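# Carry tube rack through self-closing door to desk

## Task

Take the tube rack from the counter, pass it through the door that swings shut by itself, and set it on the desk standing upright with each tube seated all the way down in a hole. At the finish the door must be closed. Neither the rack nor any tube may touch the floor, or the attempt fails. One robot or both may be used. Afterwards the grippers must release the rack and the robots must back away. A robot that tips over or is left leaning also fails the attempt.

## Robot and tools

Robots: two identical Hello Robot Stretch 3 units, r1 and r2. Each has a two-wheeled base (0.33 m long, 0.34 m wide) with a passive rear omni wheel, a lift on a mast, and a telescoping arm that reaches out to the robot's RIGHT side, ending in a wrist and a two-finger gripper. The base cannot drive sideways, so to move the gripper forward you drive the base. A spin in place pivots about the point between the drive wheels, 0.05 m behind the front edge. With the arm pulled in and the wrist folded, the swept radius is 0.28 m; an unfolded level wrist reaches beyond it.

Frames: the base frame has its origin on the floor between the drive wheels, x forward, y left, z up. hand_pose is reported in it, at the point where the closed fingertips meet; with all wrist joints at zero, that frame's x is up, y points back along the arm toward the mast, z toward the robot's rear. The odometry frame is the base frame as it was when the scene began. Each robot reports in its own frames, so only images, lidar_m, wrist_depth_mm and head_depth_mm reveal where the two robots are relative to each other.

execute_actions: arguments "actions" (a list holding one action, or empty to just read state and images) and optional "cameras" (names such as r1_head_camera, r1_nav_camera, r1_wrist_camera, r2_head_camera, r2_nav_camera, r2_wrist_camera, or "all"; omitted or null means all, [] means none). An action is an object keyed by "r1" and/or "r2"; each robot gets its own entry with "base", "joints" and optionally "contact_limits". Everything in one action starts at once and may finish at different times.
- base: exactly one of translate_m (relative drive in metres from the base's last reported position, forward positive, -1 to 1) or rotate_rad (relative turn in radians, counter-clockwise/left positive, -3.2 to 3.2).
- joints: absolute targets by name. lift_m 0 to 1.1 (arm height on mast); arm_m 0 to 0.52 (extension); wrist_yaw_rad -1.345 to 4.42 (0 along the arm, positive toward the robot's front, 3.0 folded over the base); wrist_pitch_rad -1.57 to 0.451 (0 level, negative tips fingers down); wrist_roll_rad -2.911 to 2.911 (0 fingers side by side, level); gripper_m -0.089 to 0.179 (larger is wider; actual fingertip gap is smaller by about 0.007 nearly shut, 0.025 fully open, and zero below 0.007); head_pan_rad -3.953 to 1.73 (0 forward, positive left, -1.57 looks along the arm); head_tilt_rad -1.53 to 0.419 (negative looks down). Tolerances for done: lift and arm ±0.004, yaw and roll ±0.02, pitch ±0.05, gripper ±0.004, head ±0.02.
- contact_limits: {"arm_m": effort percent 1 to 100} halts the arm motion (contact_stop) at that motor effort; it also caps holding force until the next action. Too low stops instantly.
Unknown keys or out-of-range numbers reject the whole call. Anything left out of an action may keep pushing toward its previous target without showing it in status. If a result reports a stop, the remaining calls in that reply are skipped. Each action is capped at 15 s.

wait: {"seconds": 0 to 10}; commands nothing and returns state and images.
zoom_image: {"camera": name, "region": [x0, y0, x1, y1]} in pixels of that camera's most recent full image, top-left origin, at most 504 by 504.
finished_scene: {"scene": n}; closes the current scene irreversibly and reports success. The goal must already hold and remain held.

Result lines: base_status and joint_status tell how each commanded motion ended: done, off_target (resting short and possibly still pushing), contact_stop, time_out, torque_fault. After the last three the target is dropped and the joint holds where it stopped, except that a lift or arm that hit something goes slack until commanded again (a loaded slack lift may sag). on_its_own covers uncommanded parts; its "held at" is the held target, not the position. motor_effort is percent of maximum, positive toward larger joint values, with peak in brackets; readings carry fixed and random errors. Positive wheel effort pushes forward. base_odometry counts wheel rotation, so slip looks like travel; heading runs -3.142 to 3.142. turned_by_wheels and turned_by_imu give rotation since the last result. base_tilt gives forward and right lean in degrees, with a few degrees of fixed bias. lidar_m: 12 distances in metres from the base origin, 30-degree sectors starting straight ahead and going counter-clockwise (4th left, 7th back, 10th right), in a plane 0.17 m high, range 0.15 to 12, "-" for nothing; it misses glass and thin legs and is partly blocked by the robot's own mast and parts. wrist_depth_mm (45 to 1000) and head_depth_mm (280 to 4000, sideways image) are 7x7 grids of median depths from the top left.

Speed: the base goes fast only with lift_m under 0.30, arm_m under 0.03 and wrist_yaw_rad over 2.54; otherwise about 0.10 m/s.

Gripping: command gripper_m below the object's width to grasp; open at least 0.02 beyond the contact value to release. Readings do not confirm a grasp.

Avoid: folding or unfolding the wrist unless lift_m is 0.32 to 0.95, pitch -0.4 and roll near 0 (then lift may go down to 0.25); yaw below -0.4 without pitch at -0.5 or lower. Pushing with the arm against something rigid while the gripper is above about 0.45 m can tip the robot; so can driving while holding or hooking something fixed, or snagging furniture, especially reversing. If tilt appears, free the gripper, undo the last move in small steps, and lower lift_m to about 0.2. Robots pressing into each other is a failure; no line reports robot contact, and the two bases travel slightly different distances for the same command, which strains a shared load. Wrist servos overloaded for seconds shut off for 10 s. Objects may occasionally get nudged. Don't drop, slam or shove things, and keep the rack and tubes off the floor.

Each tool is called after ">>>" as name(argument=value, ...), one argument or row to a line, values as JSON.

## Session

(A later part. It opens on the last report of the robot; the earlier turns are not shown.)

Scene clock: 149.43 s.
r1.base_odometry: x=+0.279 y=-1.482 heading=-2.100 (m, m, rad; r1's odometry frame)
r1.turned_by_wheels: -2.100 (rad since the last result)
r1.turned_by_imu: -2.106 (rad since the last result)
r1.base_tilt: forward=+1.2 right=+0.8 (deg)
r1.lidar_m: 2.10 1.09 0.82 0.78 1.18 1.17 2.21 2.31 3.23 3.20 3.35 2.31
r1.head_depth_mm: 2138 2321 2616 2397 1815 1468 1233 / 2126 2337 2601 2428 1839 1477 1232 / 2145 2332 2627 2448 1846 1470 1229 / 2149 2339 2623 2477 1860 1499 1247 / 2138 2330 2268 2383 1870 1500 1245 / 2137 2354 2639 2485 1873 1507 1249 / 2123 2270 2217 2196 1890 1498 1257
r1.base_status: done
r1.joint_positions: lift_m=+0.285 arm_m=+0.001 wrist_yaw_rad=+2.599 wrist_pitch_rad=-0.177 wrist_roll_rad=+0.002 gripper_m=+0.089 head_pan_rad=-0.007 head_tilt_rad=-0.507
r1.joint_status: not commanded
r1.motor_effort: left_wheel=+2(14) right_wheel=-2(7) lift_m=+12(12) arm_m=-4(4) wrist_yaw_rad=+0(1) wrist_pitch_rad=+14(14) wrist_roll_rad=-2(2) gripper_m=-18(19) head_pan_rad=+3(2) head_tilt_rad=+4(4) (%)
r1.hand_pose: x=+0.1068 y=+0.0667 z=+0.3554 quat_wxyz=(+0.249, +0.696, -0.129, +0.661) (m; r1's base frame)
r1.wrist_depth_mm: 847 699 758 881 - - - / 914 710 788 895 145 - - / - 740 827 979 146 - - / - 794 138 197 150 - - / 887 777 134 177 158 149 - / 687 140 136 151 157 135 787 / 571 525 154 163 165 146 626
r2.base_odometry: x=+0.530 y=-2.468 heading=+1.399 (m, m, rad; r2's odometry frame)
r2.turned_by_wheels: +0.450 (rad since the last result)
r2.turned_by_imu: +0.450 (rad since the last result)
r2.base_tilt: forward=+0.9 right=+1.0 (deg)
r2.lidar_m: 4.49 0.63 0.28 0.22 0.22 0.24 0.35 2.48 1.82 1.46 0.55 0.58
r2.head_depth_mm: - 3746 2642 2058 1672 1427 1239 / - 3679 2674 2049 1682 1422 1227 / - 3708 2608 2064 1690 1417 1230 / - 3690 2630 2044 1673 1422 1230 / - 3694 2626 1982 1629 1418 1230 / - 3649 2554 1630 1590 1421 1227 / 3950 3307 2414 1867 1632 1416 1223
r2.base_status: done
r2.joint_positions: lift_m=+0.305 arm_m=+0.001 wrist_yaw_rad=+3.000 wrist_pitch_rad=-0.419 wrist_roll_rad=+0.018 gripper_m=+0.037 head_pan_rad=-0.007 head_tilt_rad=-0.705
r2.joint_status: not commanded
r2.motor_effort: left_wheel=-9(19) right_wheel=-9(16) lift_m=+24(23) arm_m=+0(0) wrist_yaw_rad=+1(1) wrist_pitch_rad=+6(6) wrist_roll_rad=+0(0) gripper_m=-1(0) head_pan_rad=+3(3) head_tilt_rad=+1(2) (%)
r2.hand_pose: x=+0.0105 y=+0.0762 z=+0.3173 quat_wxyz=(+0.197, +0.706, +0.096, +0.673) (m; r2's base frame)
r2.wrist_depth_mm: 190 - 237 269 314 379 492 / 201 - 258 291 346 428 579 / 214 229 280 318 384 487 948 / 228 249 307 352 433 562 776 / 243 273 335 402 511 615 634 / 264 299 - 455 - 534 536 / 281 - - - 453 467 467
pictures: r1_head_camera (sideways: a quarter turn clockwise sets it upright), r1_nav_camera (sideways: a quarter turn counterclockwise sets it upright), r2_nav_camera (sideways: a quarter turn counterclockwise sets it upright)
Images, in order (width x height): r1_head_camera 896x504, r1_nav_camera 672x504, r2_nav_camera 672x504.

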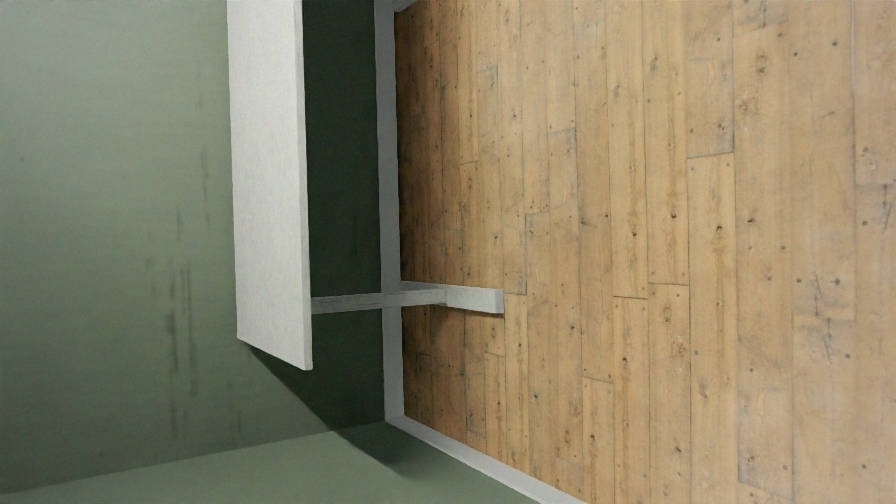

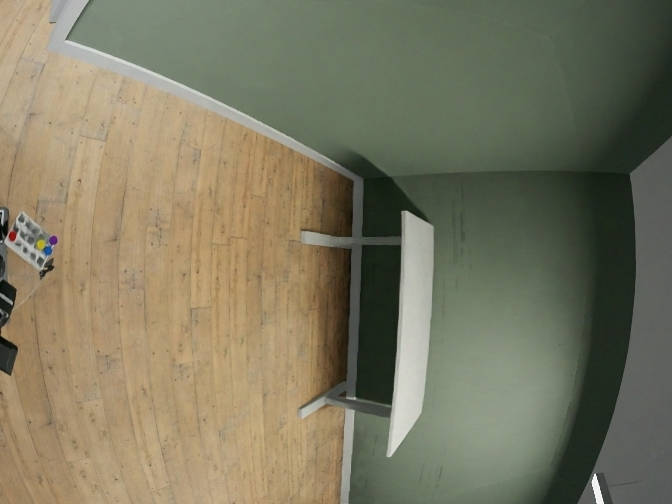

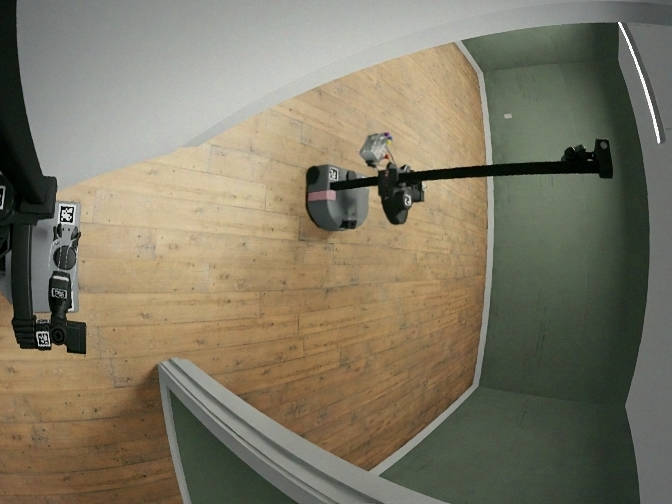

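>>> execute_actions(
  actions=[
    {"r1":{"base":{"rotate_rad":-0.3}},"r2":{"base":{"translate_m":0.15}}},
  ],
  cameras=[],
)

>>> execute_actions(
  actions=[
    {"r1":{"base":{"translate_m":1.0}},"r2":{"base":{"translate_m":0.4}}},
  ],
  cameras=[],
)

>>> execute_actions(
  actions=[
    {"r1":{"base":{"rotate_rad":0.3}},"r2":{"base":{"translate_m":0.12}}},
  ],
  cameras=["r1_head_camera","r2_nav_camera"],
)

Scene clock: 152.73 s.
r1.base_odometry: x=+0.279 y=-1.482 heading=-2.400 (m, m, rad; r1's odometry frame)
r1.turned_by_wheels: -0.300 (rad since the last result)
r1.turned_by_imu: -0.301 (rad since the last result)
r1.base_tilt: forward=+1.2 right=+0.7 (deg)
r1.lidar_m: 2.32 1.61 0.92 0.78 0.83 1.17 1.60 2.21 2.56 3.19 3.20 2.96
r1.head_depth_mm: 2476 2713 3002 2402 1838 1470 1230 / 2406 2603 2960 2414 1826 1477 1232 / 2311 2450 2805 2433 1845 1483 1239 / 2243 2424 2760 2462 1862 1487 1243 / 2170 2353 2634 2490 1874 1495 1249 / 2125 2294 2558 2487 1877 1499 1257 / 2045 2225 2078 2400 1895 1519 1255
r1.base_status: done
r1.joint_positions: lift_m=+0.285 arm_m=+0.001 wrist_yaw_rad=+2.599 wrist_pitch_rad=-0.177 wrist_roll_rad=+0.002 gripper_m=+0.089 head_pan_rad=-0.007 head_tilt_rad=-0.507
r1.joint_status: not commanded
r1.motor_effort: left_wheel=+2(10) right_wheel=-2(8) lift_m=+12(12) arm_m=-4(3) wrist_yaw_rad=+0(1) wrist_pitch_rad=+14(14) wrist_roll_rad=-2(2) gripper_m=-18(18) head_pan_rad=+3(3) head_tilt_rad=+4(4) (%)
r1.hand_pose: x=+0.1068 y=+0.0667 z=+0.3554 quat_wxyz=(+0.249, +0.696, -0.129, +0.661) (m; r1's base frame)
r1.wrist_depth_mm: 639 728 878 - - - - / 660 730 950 - 172 - - / 685 766 955 - 147 - - / 705 774 138 197 150 - - / 717 777 134 178 157 150 - / 692 138 137 151 158 135 772 / 576 532 154 163 165 145 636
r2.base_odometry: x=+0.556 y=-2.320 heading=+1.399 (m, m, rad; r2's odometry frame)
r2.turned_by_wheels: +0.001 (rad since the last result)
r2.turned_by_imu: +0.002 (rad since the last result)
r2.base_tilt: forward=+0.9 right=+0.9 (deg)
r2.lidar_m: 4.35 1.06 0.33 0.24 0.23 0.24 0.32 2.48 1.81 0.89 0.47 2.49
r2.head_depth_mm: 3812 3763 2672 2051 1688 1417 1239 / 3916 3701 2635 2053 1697 1427 1235 / 3929 3739 2644 2070 1670 1424 1230 / 3903 3697 2615 2050 1678 1425 1233 / 3920 3684 2619 2045 1595 1417 1229 / 3987 3668 2662 1374 1491 1414 1225 / - 3670 2612 1219 1505 1413 1220
r2.base_status: done
r2.joint_positions: lift_m=+0.305 arm_m=+0.001 wrist_yaw_rad=+3.000 wrist_pitch_rad=-0.419 wrist_roll_rad=+0.018 gripper_m=+0.037 head_pan_rad=-0.007 head_tilt_rad=-0.705
r2.joint_status: not commanded
r2.on_its_own: right_wheel is at rest, and its effort (-20) is outside its rest range (-18 to +18)
r2.motor_effort: left_wheel=+12(18) right_wheel=-20(22) lift_m=+23(23) arm_m=+0(0) wrist_yaw_rad=+0(1) wrist_pitch_rad=+6(5) wrist_roll_rad=+0(0) gripper_m=+0(0) head_pan_rad=+3(2) head_tilt_rad=+1(1) (%)
r2.hand_pose: x=+0.0105 y=+0.0762 z=+0.3173 quat_wxyz=(+0.197, +0.706, +0.096, +0.673) (m; r2's base frame)
r2.wrist_depth_mm: 194 - 257 298 368 486 - / 205 - 275 324 406 540 - / 216 235 301 354 459 911 - / 230 254 332 393 523 762 775 / 243 278 358 450 602 644 638 / 261 305 - 503 - 535 537 / 279 - - - 458 466 466
pictures: none
No camera images: the call's "cameras" was empty. Leave "cameras" out to get every camera's image.

Scene clock: 157.83 s.
r1.base_odometry: x=-0.458 y=-2.157 heading=-2.399 (m, m, rad; r1's odometry frame)
r1.turned_by_wheels: +0.000 (rad since the last result)
r1.turned_by_imu: +0.003 (rad since the last result)
r1.base_tilt: forward=+1.3 right=+0.7 (deg)
r1.lidar_m: 1.59 1.21 1.22 1.05 1.05 1.22 2.11 3.16 3.42 2.96 2.96 1.35
r1.head_depth_mm: 1513 1662 1780 1181 1834 1477 1231 / 1456 1621 1593 1134 1719 1482 1237 / 1421 1572 1611 1143 1839 1485 1239 / 1372 1515 1606 1099 1874 1486 1243 / 1341 1472 1549 1106 1794 1491 1253 / 1299 1426 1524 1111 1748 1491 1251 / 1271 1373 1477 1122 1702 1503 1258
r1.base_status: done
r1.joint_positions: lift_m=+0.285 arm_m=+0.001 wrist_yaw_rad=+2.599 wrist_pitch_rad=-0.177 wrist_roll_rad=+0.002 gripper_m=+0.089 head_pan_rad=-0.007 head_tilt_rad=-0.506
r1.joint_status: not commanded
r1.motor_effort: left_wheel=+1(13) right_wheel=-1(5) lift_m=+12(12) arm_m=-4(4) wrist_yaw_rad=+0(1) wrist_pitch_rad=+15(15) wrist_roll_rad=-2(2) gripper_m=-19(18) head_pan_rad=+2(2) head_tilt_rad=+3(3) (%)
r1.hand_pose: x=+0.1068 y=+0.0668 z=+0.3554 quat_wxyz=(+0.249, +0.696, -0.129, +0.661) (m; r1's base frame)
r1.wrist_depth_mm: 842 968 - - - - - / 852 942 - - 171 - - / 884 - - - 148 - - / 882 - 138 196 151 - - / 875 842 134 178 158 150 - / 710 140 137 151 158 135 777 / 563 535 155 163 165 146 637
r2.base_odometry: x=+0.624 y=-1.926 heading=+1.400 (m, m, rad; r2's odometry frame)
r2.turned_by_wheels: +0.001 (rad since the last result)
r2.turned_by_imu: +0.004 (rad since the last result)
r2.base_tilt: forward=+1.0 right=+1.0 (deg)
r2.lidar_m: 3.95 4.11 1.61 0.46 0.30 0.27 0.27 0.33 0.41 0.41 1.83 2.52
r2.head_depth_mm: 3505 3723 2667 2078 1673 1422 1232 / 3528 3685 2635 2042 1670 1418 1238 / 3580 3699 2633 2062 1689 1421 1234 / 3573 3696 2611 2035 1687 1420 1234 / 3559 3672 2632 2032 1675 1422 1230 / 3577 3663 2631 2047 1667 1409 1231 / 3582 3698 2628 2042 1672 1408 1232
r2.base_status: translate_m off_target (by the wheels' count: +0.4002 of +0.4000)
r2.joint_positions: lift_m=+0.305 arm_m=+0.001 wrist_yaw_rad=+3.000 wrist_pitch_rad=-0.419 wrist_roll_rad=+0.018 gripper_m=+0.037 head_pan_rad=-0.007 head_tilt_rad=-0.704
r2.joint_status: not commanded
r2.on_its_own: right_wheel is at rest, and its effort (-47) is outside its rest range (-18 to +18)
r2.motor_effort: left_wheel=-9(16) right_wheel=-47(53) lift_m=+23(23) arm_m=+0(0) wrist_yaw_rad=+0(1) wrist_pitch_rad=+6(6) wrist_roll_rad=+0(0) gripper_m=+0(0) head_pan_rad=+2(2) head_tilt_rad=+1(2) (%)
r2.hand_pose: x=+0.0105 y=+0.0762 z=+0.3173 quat_wxyz=(+0.197, +0.706, +0.096, +0.673) (m; r2's base frame)
r2.wrist_depth_mm: 272 - 451 - - - - / 277 - 484 - - - - / 281 330 539 - - - - / 288 357 587 771 777 781 787 / 295 370 650 635 663 627 640 / 301 401 - 537 - 537 533 / 298 - - - 451 466 463
pictures: none
No camera images: the call's "cameras" was empty. Leave "cameras" out to get every camera's image.

Scene clock: 160.10 s.
r1.base_odometry: x=-0.458 y=-2.157 heading=-2.100 (m, m, rad; r1's odometry frame)
r1.turned_by_wheels: +0.300 (rad since the last result)
r1.turned_by_imu: +0.301 (rad since the last result)
r1.base_tilt: forward=+1.3 right=+0.8 (deg)
r1.lidar_m: 1.59 1.22 1.09 1.05 1.11 1.56 3.13 3.31 3.02 2.96 2.17 1.35
r1.head_depth_mm: 1305 1444 1542 1074 1763 1474 1230 / 1318 1444 1520 1078 1759 1479 1236 / 1318 1447 1531 1083 1796 1478 1238 / 1310 1441 1543 1098 1801 1491 1241 / 1314 1463 1545 1101 1808 1505 1253 / 1318 1453 1548 1114 1742 1497 1258 / 1323 1459 1579 1116 1757 1512 1258
r1.base_status: done
r1.joint_positions: lift_m=+0.285 arm_m=+0.001 wrist_yaw_rad=+2.599 wrist_pitch_rad=-0.177 wrist_roll_rad=+0.002 gripper_m=+0.089 head_pan_rad=-0.007 head_tilt_rad=-0.506
r1.joint_status: not commanded
r1.motor_effort: left_wheel=-3(13) right_wheel=+2(7) lift_m=+12(12) arm_m=-4(4) wrist_yaw_rad=+1(1) wrist_pitch_rad=+14(14) wrist_roll_rad=-2(2) gripper_m=-18(20) head_pan_rad=+3(3) head_tilt_rad=+3(4) (%)
r1.hand_pose: x=+0.1068 y=+0.0668 z=+0.3554 quat_wxyz=(+0.249, +0.696, -0.129, +0.661) (m; r1's base frame)
r1.wrist_depth_mm: 856 923 - - - - - / 856 899 - - 146 - - / 856 965 - - 147 - - / 918 974 138 196 151 - - / 900 819 134 178 159 150 - / 693 138 136 151 159 136 768 / 568 531 154 163 165 145 622
r2.base_odometry: x=+0.644 y=-1.808 heading=+1.400 (m, m, rad; r2's odometry frame)
r2.turned_by_wheels: +0.000 (rad since the last result)
r2.turned_by_imu: +0.000 (rad since the last result)
r2.base_tilt: forward=+0.7 right=+1.0 (deg)
r2.lidar_m: 3.82 3.98 1.52 0.65 0.37 0.30 0.29 0.32 0.45 0.71 1.83 2.51
r2.head_depth_mm: 3447 3607 2667 2052 1675 1426 1234 / 3425 3552 2610 2045 1684 1423 1232 / 3449 3653 2681 2057 1679 1430 1234 / 3454 3655 2639 2056 1677 1418 1229 / 3452 3628 2651 2054 1670 1423 1230 / 3500 3679 2583 2039 1688 1419 1221 / 3449 3679 2616 2046 1665 1420 1235
r2.base_status: done
r2.joint_positions: lift_m=+0.305 arm_m=+0.001 wrist_yaw_rad=+3.000 wrist_pitch_rad=-0.419 wrist_roll_rad=+0.018 gripper_m=+0.037 head_pan_rad=-0.007 head_tilt_rad=-0.704
r2.joint_status: not commanded
r2.motor_effort: left_wheel=-1(10) right_wheel=+0(40) lift_m=+23(23) arm_m=+0(0) wrist_yaw_rad=+1(0) wrist_pitch_rad=+5(5) wrist_roll_rad=+0(0) gripper_m=+0(1) head_pan_rad=+3(2) head_tilt_rad=+1(1) (%)
r2.hand_pose: x=+0.0105 y=+0.0762 z=+0.3173 quat_wxyz=(+0.197, +0.706, +0.096, +0.673) (m; r2's base frame)
r2.wrist_depth_mm: 362 - - - - - - / 362 - - - - - - / 361 461 964 - - - - / 358 495 787 789 783 779 780 / 362 493 663 639 654 643 636 / 358 507 - 537 - 534 538 / 350 - - - 454 463 466
pictures: r1_head_camera (sideways: a quarter turn clockwise sets it upright), r2_nav_camera (sideways: a quarter turn counterclockwise sets it upright)
Images, in order (width x height): r1_head_camera 896x504, r2_nav_camera 672x504.

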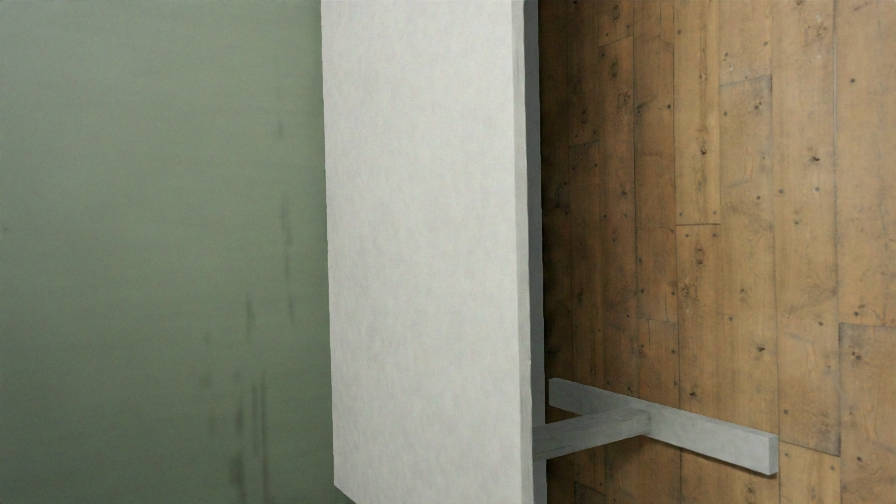

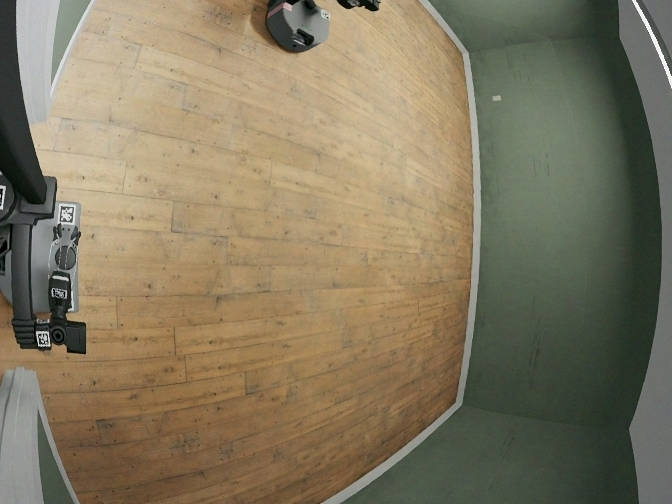

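>>> execute_actions(
  actions=[
    {"r1":{"base":{"translate_m":0.4},"joints":{"lift_m":0.75,"head_tilt_rad":-0.9}},"r2":{"base":{"translate_m":0.4},"joints":{"head_pan_rad":-3.14,"head_tilt_rad":-0.5}}},
  ],
  cameras=["r1_head_camera"],
)

>>> execute_actions(
  actions=[
    {"r1":{"joints":{"wrist_yaw_rad":1.57}}},
  ],
  cameras=["r1_head_camera","r1_wrist_camera","r2_nav_camera"],
)

Scene clock: 166.10 s.
r1.base_odometry: x=-0.660 y=-2.503 heading=-2.100 (m, m, rad; r1's odometry frame)
r1.turned_by_wheels: +0.000 (rad since the last result)
r1.turned_by_imu: +0.001 (rad since the last result)
r1.base_tilt: forward=+1.3 right=+0.8 (deg)
r1.lidar_m: 1.19 0.85 1.07 1.04 1.09 1.53 3.54 3.74 3.03 2.97 1.05 1.22
r1.head_depth_mm: 1059 980 806 688 1365 1219 1092 / 1058 981 810 689 1372 1218 1109 / 1058 978 813 694 1381 1221 1098 / 1064 991 816 695 1391 1203 1084 / 1064 996 819 698 1392 396 396 / 1062 998 824 699 1387 1192 373 / 1061 998 827 702 1371 1231 1090
r1.base_status: done
r1.joint_positions: lift_m=+0.749 arm_m=+0.001 wrist_yaw_rad=+2.599 wrist_pitch_rad=-0.178 wrist_roll_rad=+0.002 gripper_m=+0.089 head_pan_rad=-0.007 head_tilt_rad=-0.889
r1.joint_status: all done
r1.motor_effort: left_wheel=-3(11) right_wheel=+2(8) lift_m=+28(29) arm_m=-3(4) wrist_yaw_rad=+0(0) wrist_pitch_rad=+15(15) wrist_roll_rad=-2(2) gripper_m=-18(18) head_pan_rad=+2(2) head_tilt_rad=-5(34) (%)
r1.hand_pose: x=+0.1067 y=+0.0667 z=+0.8192 quat_wxyz=(+0.249, +0.696, -0.128, +0.661) (m; r1's base frame)
r1.wrist_depth_mm: 803 886 - - - - 913 / 839 902 - - 171 - 955 / 859 967 - - 147 - 947 / 892 953 138 198 150 659 669 / 941 955 134 176 159 149 445 / 926 139 137 151 158 135 338 / - - 154 162 164 146 958
r2.base_odometry: x=+0.712 y=-1.413 heading=+1.400 (m, m, rad; r2's odometry frame)
r2.turned_by_wheels: +0.000 (rad since the last result)
r2.turned_by_imu: +0.002 (rad since the last result)
r2.base_tilt: forward=+0.8 right=+1.1 (deg)
r2.lidar_m: 3.43 3.58 1.83 1.75 0.81 0.67 0.65 0.67 0.83 1.76 1.84 2.52
r2.head_depth_mm: 523 567 616 674 744 830 942 / 528 570 618 678 749 840 948 / 529 572 623 684 757 847 959 / 533 576 628 688 761 854 971 / 536 580 631 692 767 860 980 / 540 584 636 699 773 871 987 / 541 587 640 702 779 880 999
r2.base_status: done
r2.joint_positions: lift_m=+0.305 arm_m=+0.001 wrist_yaw_rad=+3.000 wrist_pitch_rad=-0.419 wrist_roll_rad=+0.018 gripper_m=+0.037 head_pan_rad=-3.133 head_tilt_rad=-0.507
r2.joint_status: all done
r2.motor_effort: left_wheel=+0(34) right_wheel=+0(25) lift_m=+23(23) arm_m=+0(0) wrist_yaw_rad=-1(0) wrist_pitch_rad=+6(6) wrist_roll_rad=+0(0) gripper_m=+1(1) head_pan_rad=-3(35) head_tilt_rad=+3(13) (%)
r2.hand_pose: x=+0.0104 y=+0.0762 z=+0.3173 quat_wxyz=(+0.197, +0.706, +0.096, +0.673) (m; r2's base frame)
r2.wrist_depth_mm: 824 - - - - - - / 793 - - - - - - / 790 994 - - - - - / 751 792 782 789 782 784 782 / 641 636 - 645 658 638 653 / 542 546 - 547 - 537 540 / 469 - - - 450 463 467
pictures: r1_head_camera (sideways: a quarter turn clockwise sets it upright)
Images, in order (width x height): r1_head_camera 896x504.

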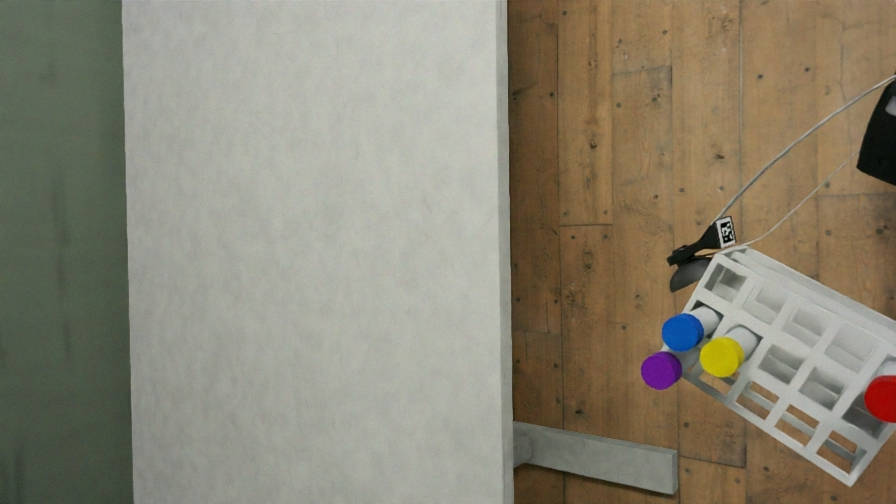

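Scene clock: 167.60 s.
r1.base_odometry: x=-0.660 y=-2.503 heading=-2.100 (m, m, rad; r1's odometry frame)
r1.turned_by_wheels: +0.000 (rad since the last result)
r1.turned_by_imu: +0.000 (rad since the last result)
r1.base_tilt: forward=+1.3 right=+0.7 (deg)
r1.lidar_m: 1.19 0.85 1.07 1.04 1.09 1.53 3.55 3.73 3.05 2.96 1.05 1.22
r1.head_depth_mm: 1062 976 809 687 460 1180 1077 / 1060 981 811 690 460 1182 1095 / 1065 982 815 694 1394 1216 1094 / 1058 986 815 696 1383 1230 1098 / 1060 991 819 697 1391 1222 1101 / 1059 996 822 700 1386 1233 1105 / 1066 1000 826 701 1370 1239 1104
r1.base_status: not commanded
r1.joint_positions: lift_m=+0.749 arm_m=+0.001 wrist_yaw_rad=+1.572 wrist_pitch_rad=-0.178 wrist_roll_rad=+0.002 gripper_m=+0.089 head_pan_rad=-0.007 head_tilt_rad=-0.889
r1.joint_status: all done
r1.motor_effort: left_wheel=-3(3) right_wheel=+2(2) lift_m=+29(29) arm_m=-4(3) wrist_yaw_rad=-2(3) wrist_pitch_rad=+14(15) wrist_roll_rad=-2(2) gripper_m=-20(18) head_pan_rad=+2(3) head_tilt_rad=-5(5) (%)
r1.hand_pose: x=+0.2266 y=-0.1454 z=+0.8192 quat_wxyz=(+0.542, +0.543, -0.454, +0.453) (m; r1's base frame)
r1.wrist_depth_mm: - - - - - - 961 / - - - - 173 - - / - 939 791 - 147 - - / 542 543 139 196 151 648 677 / 377 349 133 177 158 150 447 / - 139 136 151 158 135 347 / - 931 154 163 165 145 742
r2.base_odometry: x=+0.712 y=-1.413 heading=+1.400 (m, m, rad; r2's odometry frame)
r2.turned_by_wheels: +0.000 (rad since the last result)
r2.turned_by_imu: +0.000 (rad since the last result)
r2.base_tilt: forward=+0.8 right=+1.0 (deg)
r2.lidar_m: 3.43 3.59 1.84 1.75 0.80 0.67 0.65 0.67 0.83 1.76 1.84 2.53
r2.head_depth_mm: 524 568 616 672 744 831 946 / 526 571 620 676 750 839 949 / 529 572 623 683 756 848 962 / 534 575 630 686 763 853 971 / 536 580 632 692 766 859 980 / 539 582 638 698 771 868 987 / 541 586 640 704 781 875 1001
r2.base_status: not commanded
r2.joint_positions: lift_m=+0.305 arm_m=+0.001 wrist_yaw_rad=+3.000 wrist_pitch_rad=-0.419 wrist_roll_rad=+0.018 gripper_m=+0.037 head_pan_rad=-3.133 head_tilt_rad=-0.507
r2.joint_status: not commanded
r2.motor_effort: left_wheel=-1(1) right_wheel=+0(0) lift_m=+24(23) arm_m=+0(0) wrist_yaw_rad=+0(0) wrist_pitch_rad=+6(6) wrist_roll_rad=+0(0) gripper_m=-1(0) head_pan_rad=-4(4) head_tilt_rad=+3(2) (%)
r2.hand_pose: x=+0.0104 y=+0.0762 z=+0.3173 quat_wxyz=(+0.197, +0.706, +0.096, +0.673) (m; r2's base frame)
r2.wrist_depth_mm: 802 - - - - - - / 818 - - - - - - / 801 993 - - - - - / 758 790 785 787 788 797 784 / 642 645 - 645 657 642 638 / 544 540 - 539 - 538 537 / 467 - - - 451 462 466
pictures: r1_head_camera (sideways: a quarter turn clockwise sets it upright), r1_wrist_camera, r2_nav_camera (sideways: a quarter turn counterclockwise sets it upright)
Images, in order (width x height): r1_head_camera 896x504, r1_wrist_camera 644x364, r2_nav_camera 672x504.

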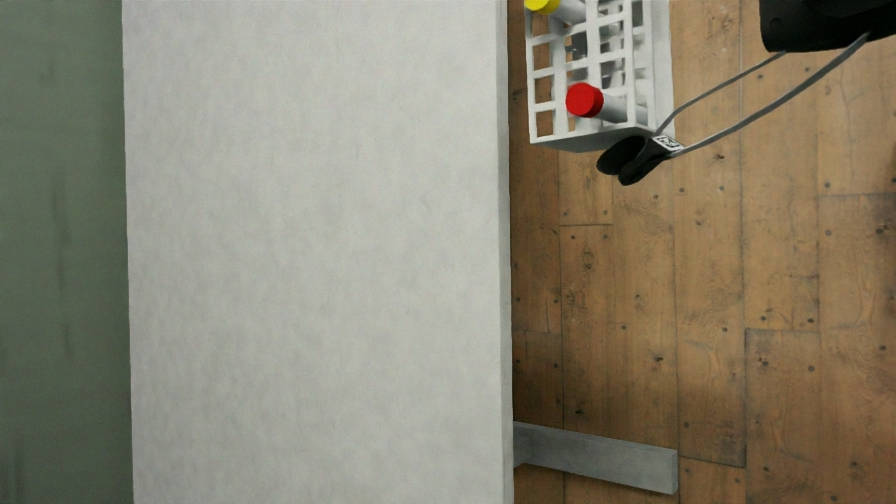

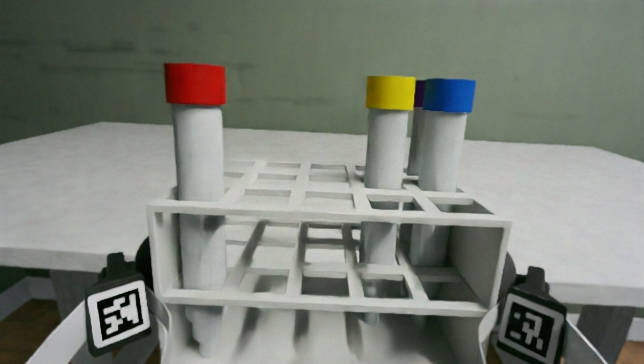

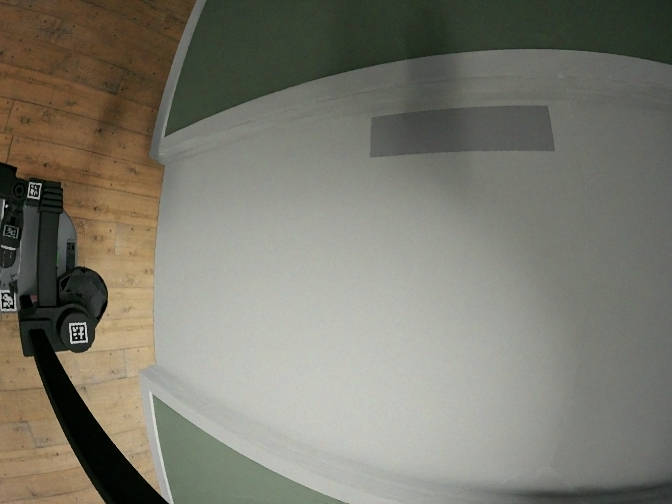

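>>> execute_actions(
  actions=[
    {"r1":{"base":{"translate_m":0.28}}},
  ],
  cameras=["r1_wrist_camera"],
)

>>> execute_actions(
  actions=[
    {"r1":{"joints":{"lift_m":0.70}}},
  ],
  cameras=["r1_head_camera","r1_wrist_camera"],
)

Scene clock: 172.40 s.
r1.base_odometry: x=-0.802 y=-2.745 heading=-2.100 (m, m, rad; r1's odometry frame)
r1.turned_by_wheels: +0.000 (rad since the last result)
r1.turned_by_imu: +0.001 (rad since the last result)
r1.base_tilt: forward=+1.3 right=+0.7 (deg)
r1.lidar_m: 0.91 0.62 1.06 1.03 1.08 1.52 2.09 4.03 3.07 2.98 0.89 0.94
r1.head_depth_mm: 803 920 807 688 459 517 1059 / 804 921 809 691 461 517 1061 / 801 920 815 692 608 534 1064 / 801 921 815 696 603 535 1066 / 801 924 817 696 607 536 1072 / 805 921 820 699 609 538 1073 / 801 919 825 703 607 540 1072
r1.base_status: done
r1.joint_positions: lift_m=+0.749 arm_m=+0.001 wrist_yaw_rad=+1.572 wrist_pitch_rad=-0.178 wrist_roll_rad=+0.002 gripper_m=+0.089 head_pan_rad=-0.007 head_tilt_rad=-0.889
r1.joint_status: not commanded
r1.motor_effort: left_wheel=-3(6) right_wheel=+2(6) lift_m=+29(28) arm_m=-4(4) wrist_yaw_rad=-1(1) wrist_pitch_rad=+14(14) wrist_roll_rad=-2(2) gripper_m=-18(19) head_pan_rad=+2(2) head_tilt_rad=-5(5) (%)
r1.hand_pose: x=+0.2266 y=-0.1454 z=+0.8192 quat_wxyz=(+0.542, +0.543, -0.454, +0.453) (m; r1's base frame)
r1.wrist_depth_mm: 780 767 750 738 737 712 730 / 797 789 777 777 146 795 732 / 835 813 818 801 147 777 790 / 541 550 138 498 150 649 662 / 381 355 133 177 157 149 448 / 300 138 136 151 157 135 331 / 241 229 154 163 165 145 269
r2.base_odometry: x=+0.712 y=-1.413 heading=+1.400 (m, m, rad; r2's odometry frame)
r2.turned_by_wheels: +0.000 (rad since the last result)
r2.turned_by_imu: +0.000 (rad since the last result)
r2.base_tilt: forward=+0.8 right=+1.0 (deg)
r2.lidar_m: 3.42 3.56 2.82 2.02 0.81 0.67 0.65 0.67 0.83 1.76 1.83 2.52
r2.head_depth_mm: 525 566 616 673 742 831 938 / 529 571 617 679 749 840 949 / 532 573 624 681 758 845 958 / 534 576 627 688 761 855 967 / 536 579 632 694 770 865 982 / 539 584 635 700 776 870 990 / 541 587 639 702 781 876 994
r2.base_status: not commanded
r2.joint_positions: lift_m=+0.305 arm_m=+0.001 wrist_yaw_rad=+3.000 wrist_pitch_rad=-0.419 wrist_roll_rad=+0.018 gripper_m=+0.037 head_pan_rad=-3.133 head_tilt_rad=-0.507
r2.joint_status: not commanded
r2.motor_effort: left_wheel=-1(1) right_wheel=+0(0) lift_m=+23(23) arm_m=+0(0) wrist_yaw_rad=+0(0) wrist_pitch_rad=+6(5) wrist_roll_rad=+0(0) gripper_m=+0(0) head_pan_rad=-3(3) head_tilt_rad=+2(3) (%)
r2.hand_pose: x=+0.0104 y=+0.0762 z=+0.3173 quat_wxyz=(+0.197, +0.706, +0.096, +0.673) (m; r2's base frame)
r2.wrist_depth_mm: 816 - - - - - - / 803 - - - - - - / 796 965 - - - - - / 759 791 784 785 790 780 779 / 646 645 - 645 672 638 629 / 539 542 - 537 - 541 536 / 465 - - - 453 463 464
pictures: r1_wrist_camera
Images, in order (width x height): r1_wrist_camera 644x364.

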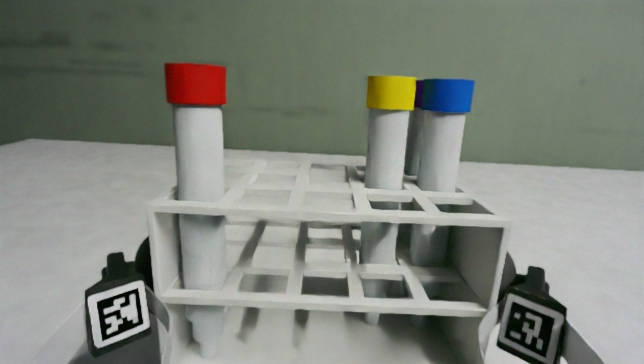

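Scene clock: 173.70 s.
r1.base_odometry: x=-0.802 y=-2.745 heading=-2.100 (m, m, rad; r1's odometry frame)
r1.turned_by_wheels: +0.000 (rad since the last result)
r1.turned_by_imu: +0.000 (rad since the last result)
r1.base_tilt: forward=+1.3 right=+0.8 (deg)
r1.lidar_m: 0.91 0.62 1.06 1.03 1.08 1.52 2.10 4.00 3.05 2.98 0.89 0.93
r1.head_depth_mm: 803 919 807 690 515 515 - / 802 919 814 693 553 519 1064 / 800 918 814 693 603 527 1067 / 802 925 817 693 605 535 1066 / 801 921 820 697 607 537 1072 / 801 923 822 698 609 538 1069 / 802 923 823 703 610 540 1075
r1.base_status: not commanded
r1.joint_positions: lift_m=+0.700 arm_m=+0.001 wrist_yaw_rad=+1.572 wrist_pitch_rad=-0.178 wrist_roll_rad=+0.002 gripper_m=+0.089 head_pan_rad=-0.007 head_tilt_rad=-0.889
r1.joint_status: all done
r1.motor_effort: left_wheel=-3(4) right_wheel=+2(2) lift_m=+12(26) arm_m=-4(4) wrist_yaw_rad=-2(2) wrist_pitch_rad=+15(15) wrist_roll_rad=-2(2) gripper_m=-18(18) head_pan_rad=+2(2) head_tilt_rad=-5(6) (%)
r1.hand_pose: x=+0.2266 y=-0.1454 z=+0.7702 quat_wxyz=(+0.542, +0.543, -0.454, +0.453) (m; r1's base frame)
r1.wrist_depth_mm: 772 765 774 731 719 726 723 / 807 794 775 764 146 759 749 / 683 711 586 798 146 780 764 / 403 415 138 197 150 484 497 / 283 260 133 176 158 150 327 / 224 140 136 151 158 135 246 / - 169 154 164 165 146 198
r2.base_odometry: x=+0.712 y=-1.413 heading=+1.400 (m, m, rad; r2's odometry frame)
r2.turned_by_wheels: +0.000 (rad since the last result)
r2.turned_by_imu: +0.000 (rad since the last result)
r2.base_tilt: forward=+0.9 right=+1.0 (deg)
r2.lidar_m: 3.42 3.56 2.81 2.01 0.81 0.66 0.65 0.67 0.83 1.76 1.83 2.53
r2.head_depth_mm: 525 566 615 676 742 835 942 / 529 570 621 679 752 837 951 / 530 573 622 683 755 846 959 / 532 576 630 687 761 852 974 / 537 581 630 692 768 863 984 / 539 583 636 700 776 870 995 / 543 587 642 705 781 881 1000
r2.base_status: not commanded
r2.joint_positions: lift_m=+0.305 arm_m=+0.001 wrist_yaw_rad=+3.000 wrist_pitch_rad=-0.419 wrist_roll_rad=+0.018 gripper_m=+0.037 head_pan_rad=-3.133 head_tilt_rad=-0.507
r2.joint_status: not commanded
r2.motor_effort: left_wheel=-1(1) right_wheel=+0(0) lift_m=+23(24) arm_m=+0(0) wrist_yaw_rad=+0(0) wrist_pitch_rad=+6(6) wrist_roll_rad=+0(0) gripper_m=+0(1) head_pan_rad=-4(3) head_tilt_rad=+2(3) (%)
r2.hand_pose: x=+0.0104 y=+0.0762 z=+0.3173 quat_wxyz=(+0.197, +0.706, +0.096, +0.673) (m; r2's base frame)
r2.wrist_depth_mm: 823 - - - - - - / 810 - - - - - - / 789 981 - - - - - / 752 792 775 769 781 780 782 / 645 638 - 637 664 642 641 / 545 540 - 539 - 533 532 / 469 - - - 453 464 466
pictures: r1_head_camera (sideways: a quarter turn clockwise sets it upright), r1_wrist_camera
Images, in order (width x height): r1_head_camera 896x504, r1_wrist_camera 644x364.

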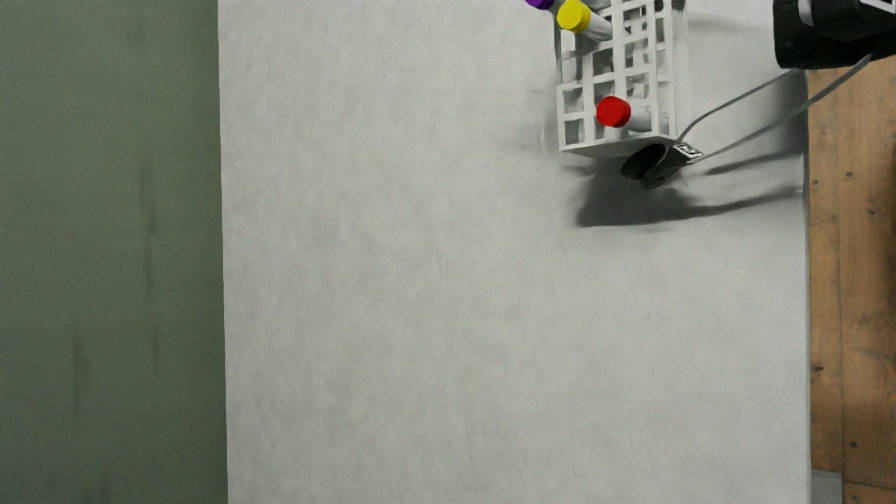

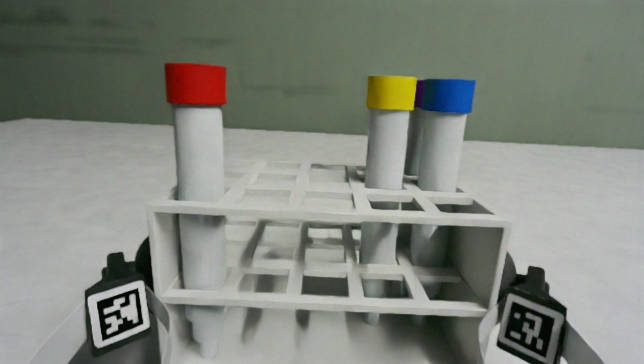

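Need ≈0.015 lower.

>>> execute_actions(
  actions=[
    {"r1":{"joints":{"lift_m":0.684}}},
  ],
  cameras=["r1_wrist_camera"],
)

Scene clock: 174.80 s.
r1.base_odometry: x=-0.802 y=-2.745 heading=-2.100 (m, m, rad; r1's odometry frame)
r1.turned_by_wheels: +0.000 (rad since the last result)
r1.turned_by_imu: +0.000 (rad since the last result)
r1.base_tilt: forward=+1.3 right=+0.7 (deg)
r1.lidar_m: 0.91 0.62 1.06 1.03 1.08 1.52 2.10 4.03 3.06 2.98 0.89 0.93
r1.head_depth_mm: 804 919 806 689 519 523 - / 800 920 810 691 602 522 1062 / 802 927 814 693 603 526 1062 / 804 920 815 694 604 535 1069 / 805 921 820 697 606 537 1070 / 802 917 823 699 607 538 1075 / 802 926 827 704 608 541 1076
r1.base_status: not commanded
r1.joint_positions: lift_m=+0.684 arm_m=+0.001 wrist_yaw_rad=+1.572 wrist_pitch_rad=-0.175 wrist_roll_rad=+0.002 gripper_m=+0.089 head_pan_rad=-0.007 head_tilt_rad=-0.889
r1.joint_status: all done
r1.motor_effort: left_wheel=-3(3) right_wheel=+2(2) lift_m=+12(13) arm_m=-4(4) wrist_yaw_rad=-2(1) wrist_pitch_rad=+13(15) wrist_roll_rad=-2(2) gripper_m=-18(18) head_pan_rad=+2(1) head_tilt_rad=-5(5) (%)
r1.hand_pose: x=+0.2268 y=-0.1454 z=+0.7549 quat_wxyz=(+0.541, +0.542, -0.454, +0.454) (m; r1's base frame)
r1.wrist_depth_mm: 766 765 747 758 748 733 715 / 804 811 773 783 143 742 743 / 616 647 532 746 145 789 761 / 360 368 138 190 148 431 455 / 256 232 133 178 156 150 297 / 197 141 136 147 157 135 222 / - 151 154 162 164 145 176
r2.base_odometry: x=+0.712 y=-1.413 heading=+1.400 (m, m, rad; r2's odometry frame)
r2.turned_by_wheels: +0.000 (rad since the last result)
r2.turned_by_imu: +0.000 (rad since the last result)
r2.base_tilt: forward=+0.9 right=+1.0 (deg)
r2.lidar_m: 3.43 3.57 2.82 2.02 0.81 0.67 0.65 0.67 0.83 1.76 1.83 2.53
r2.head_depth_mm: 526 567 615 673 745 830 943 / 527 571 621 679 751 836 952 / 530 573 624 684 755 848 960 / 534 577 628 687 761 852 970 / 537 579 630 694 768 862 982 / 538 585 636 696 774 865 990 / 542 587 640 703 780 876 1000
r2.base_status: not commanded
r2.joint_positions: lift_m=+0.305 arm_m=+0.001 wrist_yaw_rad=+3.000 wrist_pitch_rad=-0.419 wrist_roll_rad=+0.018 gripper_m=+0.037 head_pan_rad=-3.133 head_tilt_rad=-0.507
r2.joint_status: not commanded
r2.motor_effort: left_wheel=-1(0) right_wheel=+0(0) lift_m=+24(24) arm_m=+0(0) wrist_yaw_rad=-1(0) wrist_pitch_rad=+6(5) wrist_roll_rad=+0(0) gripper_m=+0(0) head_pan_rad=-3(4) head_tilt_rad=+2(3) (%)
r2.hand_pose: x=+0.0104 y=+0.0762 z=+0.3173 quat_wxyz=(+0.197, +0.706, +0.096, +0.673) (m; r2's base frame)
r2.wrist_depth_mm: 818 - - - - - - / 805 - - - - - - / 797 996 - - - - - / 763 776 785 783 783 785 775 / 645 636 - 629 654 639 633 / 544 538 - 536 - 540 534 / 471 - - - 455 469 466
pictures: r1_wrist_camera
Images, in order (width x height): r1_wrist_camera 644x364.

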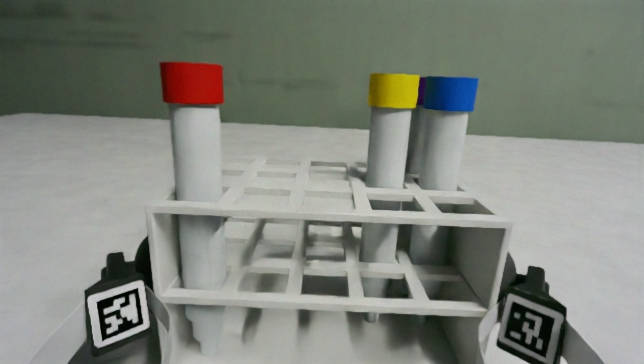

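Touching. Release and back off.

>>> execute_actions(
  actions=[
    {"r1":{"joints":{"gripper_m":0.179,"lift_m":0.682}}},
  ],
  cameras=["r1_wrist_camera"],
)

>>> execute_actions(
  actions=[
    {"r1":{"base":{"translate_m":-0.3},"joints":{"head_tilt_rad":-0.7,"head_pan_rad":-0.25}}},
  ],
  cameras=["r1_head_camera","r1_wrist_camera"],
)

Scene clock: 176.60 s.
r1.base_odometry: x=-0.802 y=-2.745 heading=-2.100 (m, m, rad; r1's odometry frame)
r1.turned_by_wheels: +0.000 (rad since the last result)
r1.turned_by_imu: +0.000 (rad since the last result)
r1.base_tilt: forward=+1.3 right=+0.8 (deg)
r1.lidar_m: 0.91 0.62 1.06 1.03 1.08 1.52 2.10 4.03 3.05 2.98 0.89 0.93
r1.head_depth_mm: 802 922 807 688 538 523 - / 802 924 809 691 599 518 1065 / 802 921 815 695 604 526 1068 / 803 922 816 696 604 536 1066 / 802 919 821 700 606 538 1069 / 801 922 819 699 608 539 1070 / 804 923 824 703 610 539 1074
r1.base_status: not commanded
r1.joint_positions: lift_m=+0.683 arm_m=+0.001 wrist_yaw_rad=+1.572 wrist_pitch_rad=-0.171 wrist_roll_rad=+0.002 gripper_m=+0.179 head_pan_rad=-0.007 head_tilt_rad=-0.889
r1.joint_status: all done
r1.motor_effort: left_wheel=-3(3) right_wheel=+2(2) lift_m=+12(14) arm_m=-3(4) wrist_yaw_rad=-2(3) wrist_pitch_rad=+12(13) wrist_roll_rad=-2(2) gripper_m=-1(84) head_pan_rad=+3(3) head_tilt_rad=-5(5) (%)
r1.hand_pose: x=+0.2270 y=-0.1454 z=+0.7538 quat_wxyz=(+0.541, +0.542, -0.455, +0.455) (m; r1's base frame)
r1.wrist_depth_mm: 760 779 758 755 726 718 717 / 803 791 790 779 144 762 754 / 627 659 537 737 143 786 787 / 359 367 139 188 146 423 449 / 251 140 132 166 156 148 298 / - 140 133 150 157 136 231 / - 151 154 163 159 159 -
r2.base_odometry: x=+0.712 y=-1.413 heading=+1.400 (m, m, rad; r2's odometry frame)
r2.turned_by_wheels: +0.000 (rad since the last result)
r2.turned_by_imu: +0.000 (rad since the last result)
r2.base_tilt: forward=+0.9 right=+1.0 (deg)
r2.lidar_m: 3.42 3.58 2.83 2.02 0.81 0.67 0.65 0.67 0.83 1.76 1.83 2.53
r2.head_depth_mm: 525 566 615 675 744 830 944 / 528 568 619 680 750 841 951 / 532 574 625 685 756 847 959 / 534 577 628 690 762 853 968 / 535 580 632 693 769 861 976 / 539 582 637 697 774 871 994 / 542 587 640 704 780 875 1002
r2.base_status: not commanded
r2.joint_positions: lift_m=+0.305 arm_m=+0.001 wrist_yaw_rad=+3.000 wrist_pitch_rad=-0.419 wrist_roll_rad=+0.018 gripper_m=+0.037 head_pan_rad=-3.133 head_tilt_rad=-0.507
r2.joint_status: not commanded
r2.motor_effort: left_wheel=-1(0) right_wheel=+0(0) lift_m=+24(23) arm_m=+0(0) wrist_yaw_rad=+1(0) wrist_pitch_rad=+6(6) wrist_roll_rad=+0(0) gripper_m=+0(0) head_pan_rad=-3(4) head_tilt_rad=+3(3) (%)
r2.hand_pose: x=+0.0104 y=+0.0762 z=+0.3173 quat_wxyz=(+0.197, +0.706, +0.096, +0.673) (m; r2's base frame)
r2.wrist_depth_mm: 819 - - - - - - / 805 - - - - - - / 807 984 - - - - - / 754 780 785 790 779 777 770 / 648 636 - 642 657 636 633 / 538 538 - 543 - 540 535 / 471 - - - 452 466 464
pictures: r1_wrist_camera
Images, in order (width x height): r1_wrist_camera 644x364.

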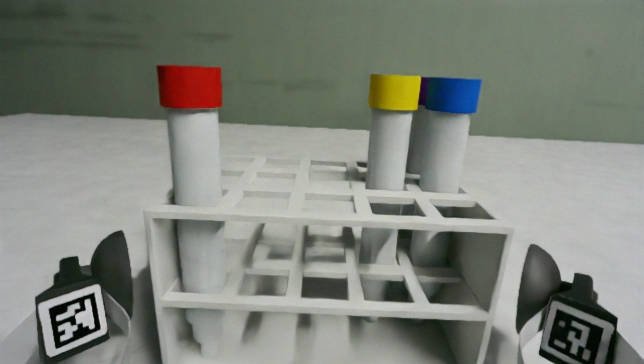

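Scene clock: 181.07 s.
r1.base_odometry: x=-0.650 y=-2.486 heading=-2.100 (m, m, rad; r1's odometry frame)
r1.turned_by_wheels: +0.000 (rad since the last result)
r1.turned_by_imu: -0.001 (rad since the last result)
r1.base_tilt: forward=+1.2 right=+0.7 (deg)
r1.lidar_m: 1.21 0.87 1.06 1.04 1.09 1.54 3.53 3.70 3.04 2.97 1.06 1.11
r1.head_depth_mm: 1116 1265 1045 822 1426 1305 1132 / 1099 1247 1054 823 734 1306 1135 / 1075 1220 1056 779 716 1306 1142 / 1046 1191 1062 781 698 1317 1125 / 1020 1156 1067 836 688 1315 1143 / 999 1128 1073 838 688 1328 1146 / 976 1103 1078 843 689 1305 1152
r1.base_status: done
r1.joint_positions: lift_m=+0.683 arm_m=+0.001 wrist_yaw_rad=+1.572 wrist_pitch_rad=-0.171 wrist_roll_rad=+0.002 gripper_m=+0.179 head_pan_rad=-0.243 head_tilt_rad=-0.705
r1.joint_status: all done
r1.motor_effort: left_wheel=-3(11) right_wheel=+2(4) lift_m=+12(11) arm_m=-3(4) wrist_yaw_rad=-1(1) wrist_pitch_rad=+11(12) wrist_roll_rad=-2(2) gripper_m=+0(1) head_pan_rad=-3(17) head_tilt_rad=+3(21) (%)
r1.hand_pose: x=+0.2270 y=-0.1454 z=+0.7539 quat_wxyz=(+0.540, +0.542, -0.456, +0.455) (m; r1's base frame)
r1.wrist_depth_mm: - - - - - - 970 / - - - - - - - / 634 666 718 437 784 877 934 / 361 374 388 396 413 437 450 / - - - - - 343 342 / - - - - - - 754 / - - - - - - -
r2.base_odometry: x=+0.712 y=-1.413 heading=+1.400 (m, m, rad; r2's odometry frame)
r2.turned_by_wheels: +0.000 (rad since the last result)
r2.turned_by_imu: +0.000 (rad since the last result)
r2.base_tilt: forward=+0.9 right=+1.0 (deg)
r2.lidar_m: 3.42 3.60 1.81 1.73 0.81 0.67 0.64 0.67 0.83 1.76 1.84 2.52
r2.head_depth_mm: 525 564 616 674 743 829 942 / 527 570 619 679 749 838 951 / 530 574 624 683 757 846 959 / 534 577 626 690 763 854 966 / 537 580 631 693 767 860 982 / 539 583 635 698 774 867 993 / 544 588 639 703 780 874 998
r2.base_status: not commanded
r2.joint_positions: lift_m=+0.305 arm_m=+0.001 wrist_yaw_rad=+3.000 wrist_pitch_rad=-0.419 wrist_roll_rad=+0.018 gripper_m=+0.037 head_pan_rad=-3.133 head_tilt_rad=-0.507
r2.joint_status: not commanded
r2.motor_effort: left_wheel=-1(1) right_wheel=+0(1) lift_m=+24(24) arm_m=+0(0) wrist_yaw_rad=+1(0) wrist_pitch_rad=+6(6) wrist_roll_rad=+0(0) gripper_m=+0(1) head_pan_rad=-3(4) head_tilt_rad=+3(2) (%)
r2.hand_pose: x=+0.0104 y=+0.0762 z=+0.3173 quat_wxyz=(+0.197, +0.706, +0.096, +0.673) (m; r2's base frame)
r2.wrist_depth_mm: 822 - - - - - - / 809 - - - - - - / 797 - - - - - - / 748 784 775 787 783 779 779 / 637 647 - 640 672 637 638 / 545 539 - 537 - 538 532 / 469 - - - 451 464 464
pictures: r1_head_camera (sideways: a quarter turn clockwise sets it upright), r1_wrist_camera
Images, in order (width x height): r1_head_camera 896x504, r1_wrist_camera 644x364.

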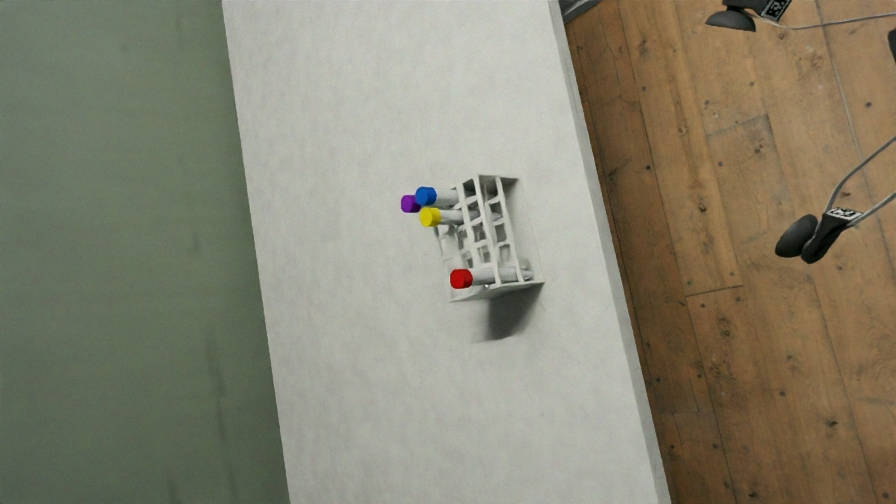

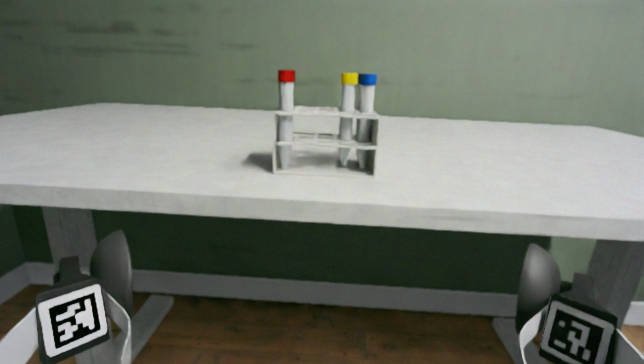

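>>> zoom_image(
  camera="r1_wrist_camera",
  region=[250, 55, 410, 190],
)

>>> zoom_image(
  camera="r1_head_camera",
  region=[380, 150, 580, 320],
)

Region (250, 55, 410, 190) of r1_wrist_camera's 644x364 image, scaled by 3.150; it fills the top 425 rows of this view, and the rest is white.

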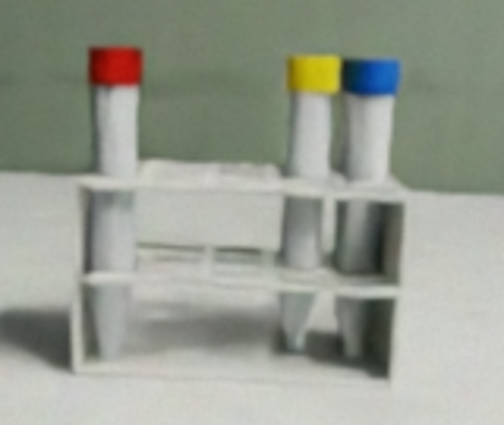

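Region (380, 150, 580, 320) of r1_head_camera's 896x504 image, scaled by 2.520, with more detail than that image has; it fills the top 428 rows of this view, and the rest is white.

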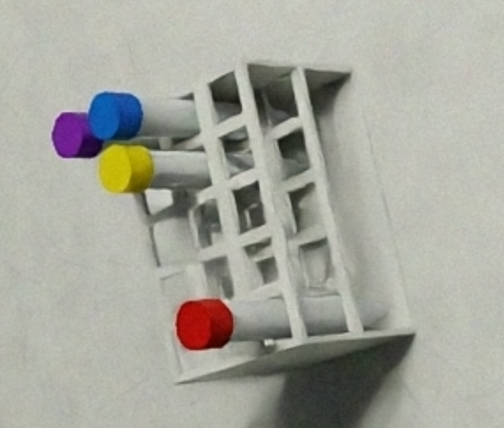

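>>> finished_scene(
  scene=2,
)

The scene is finished: the task was done.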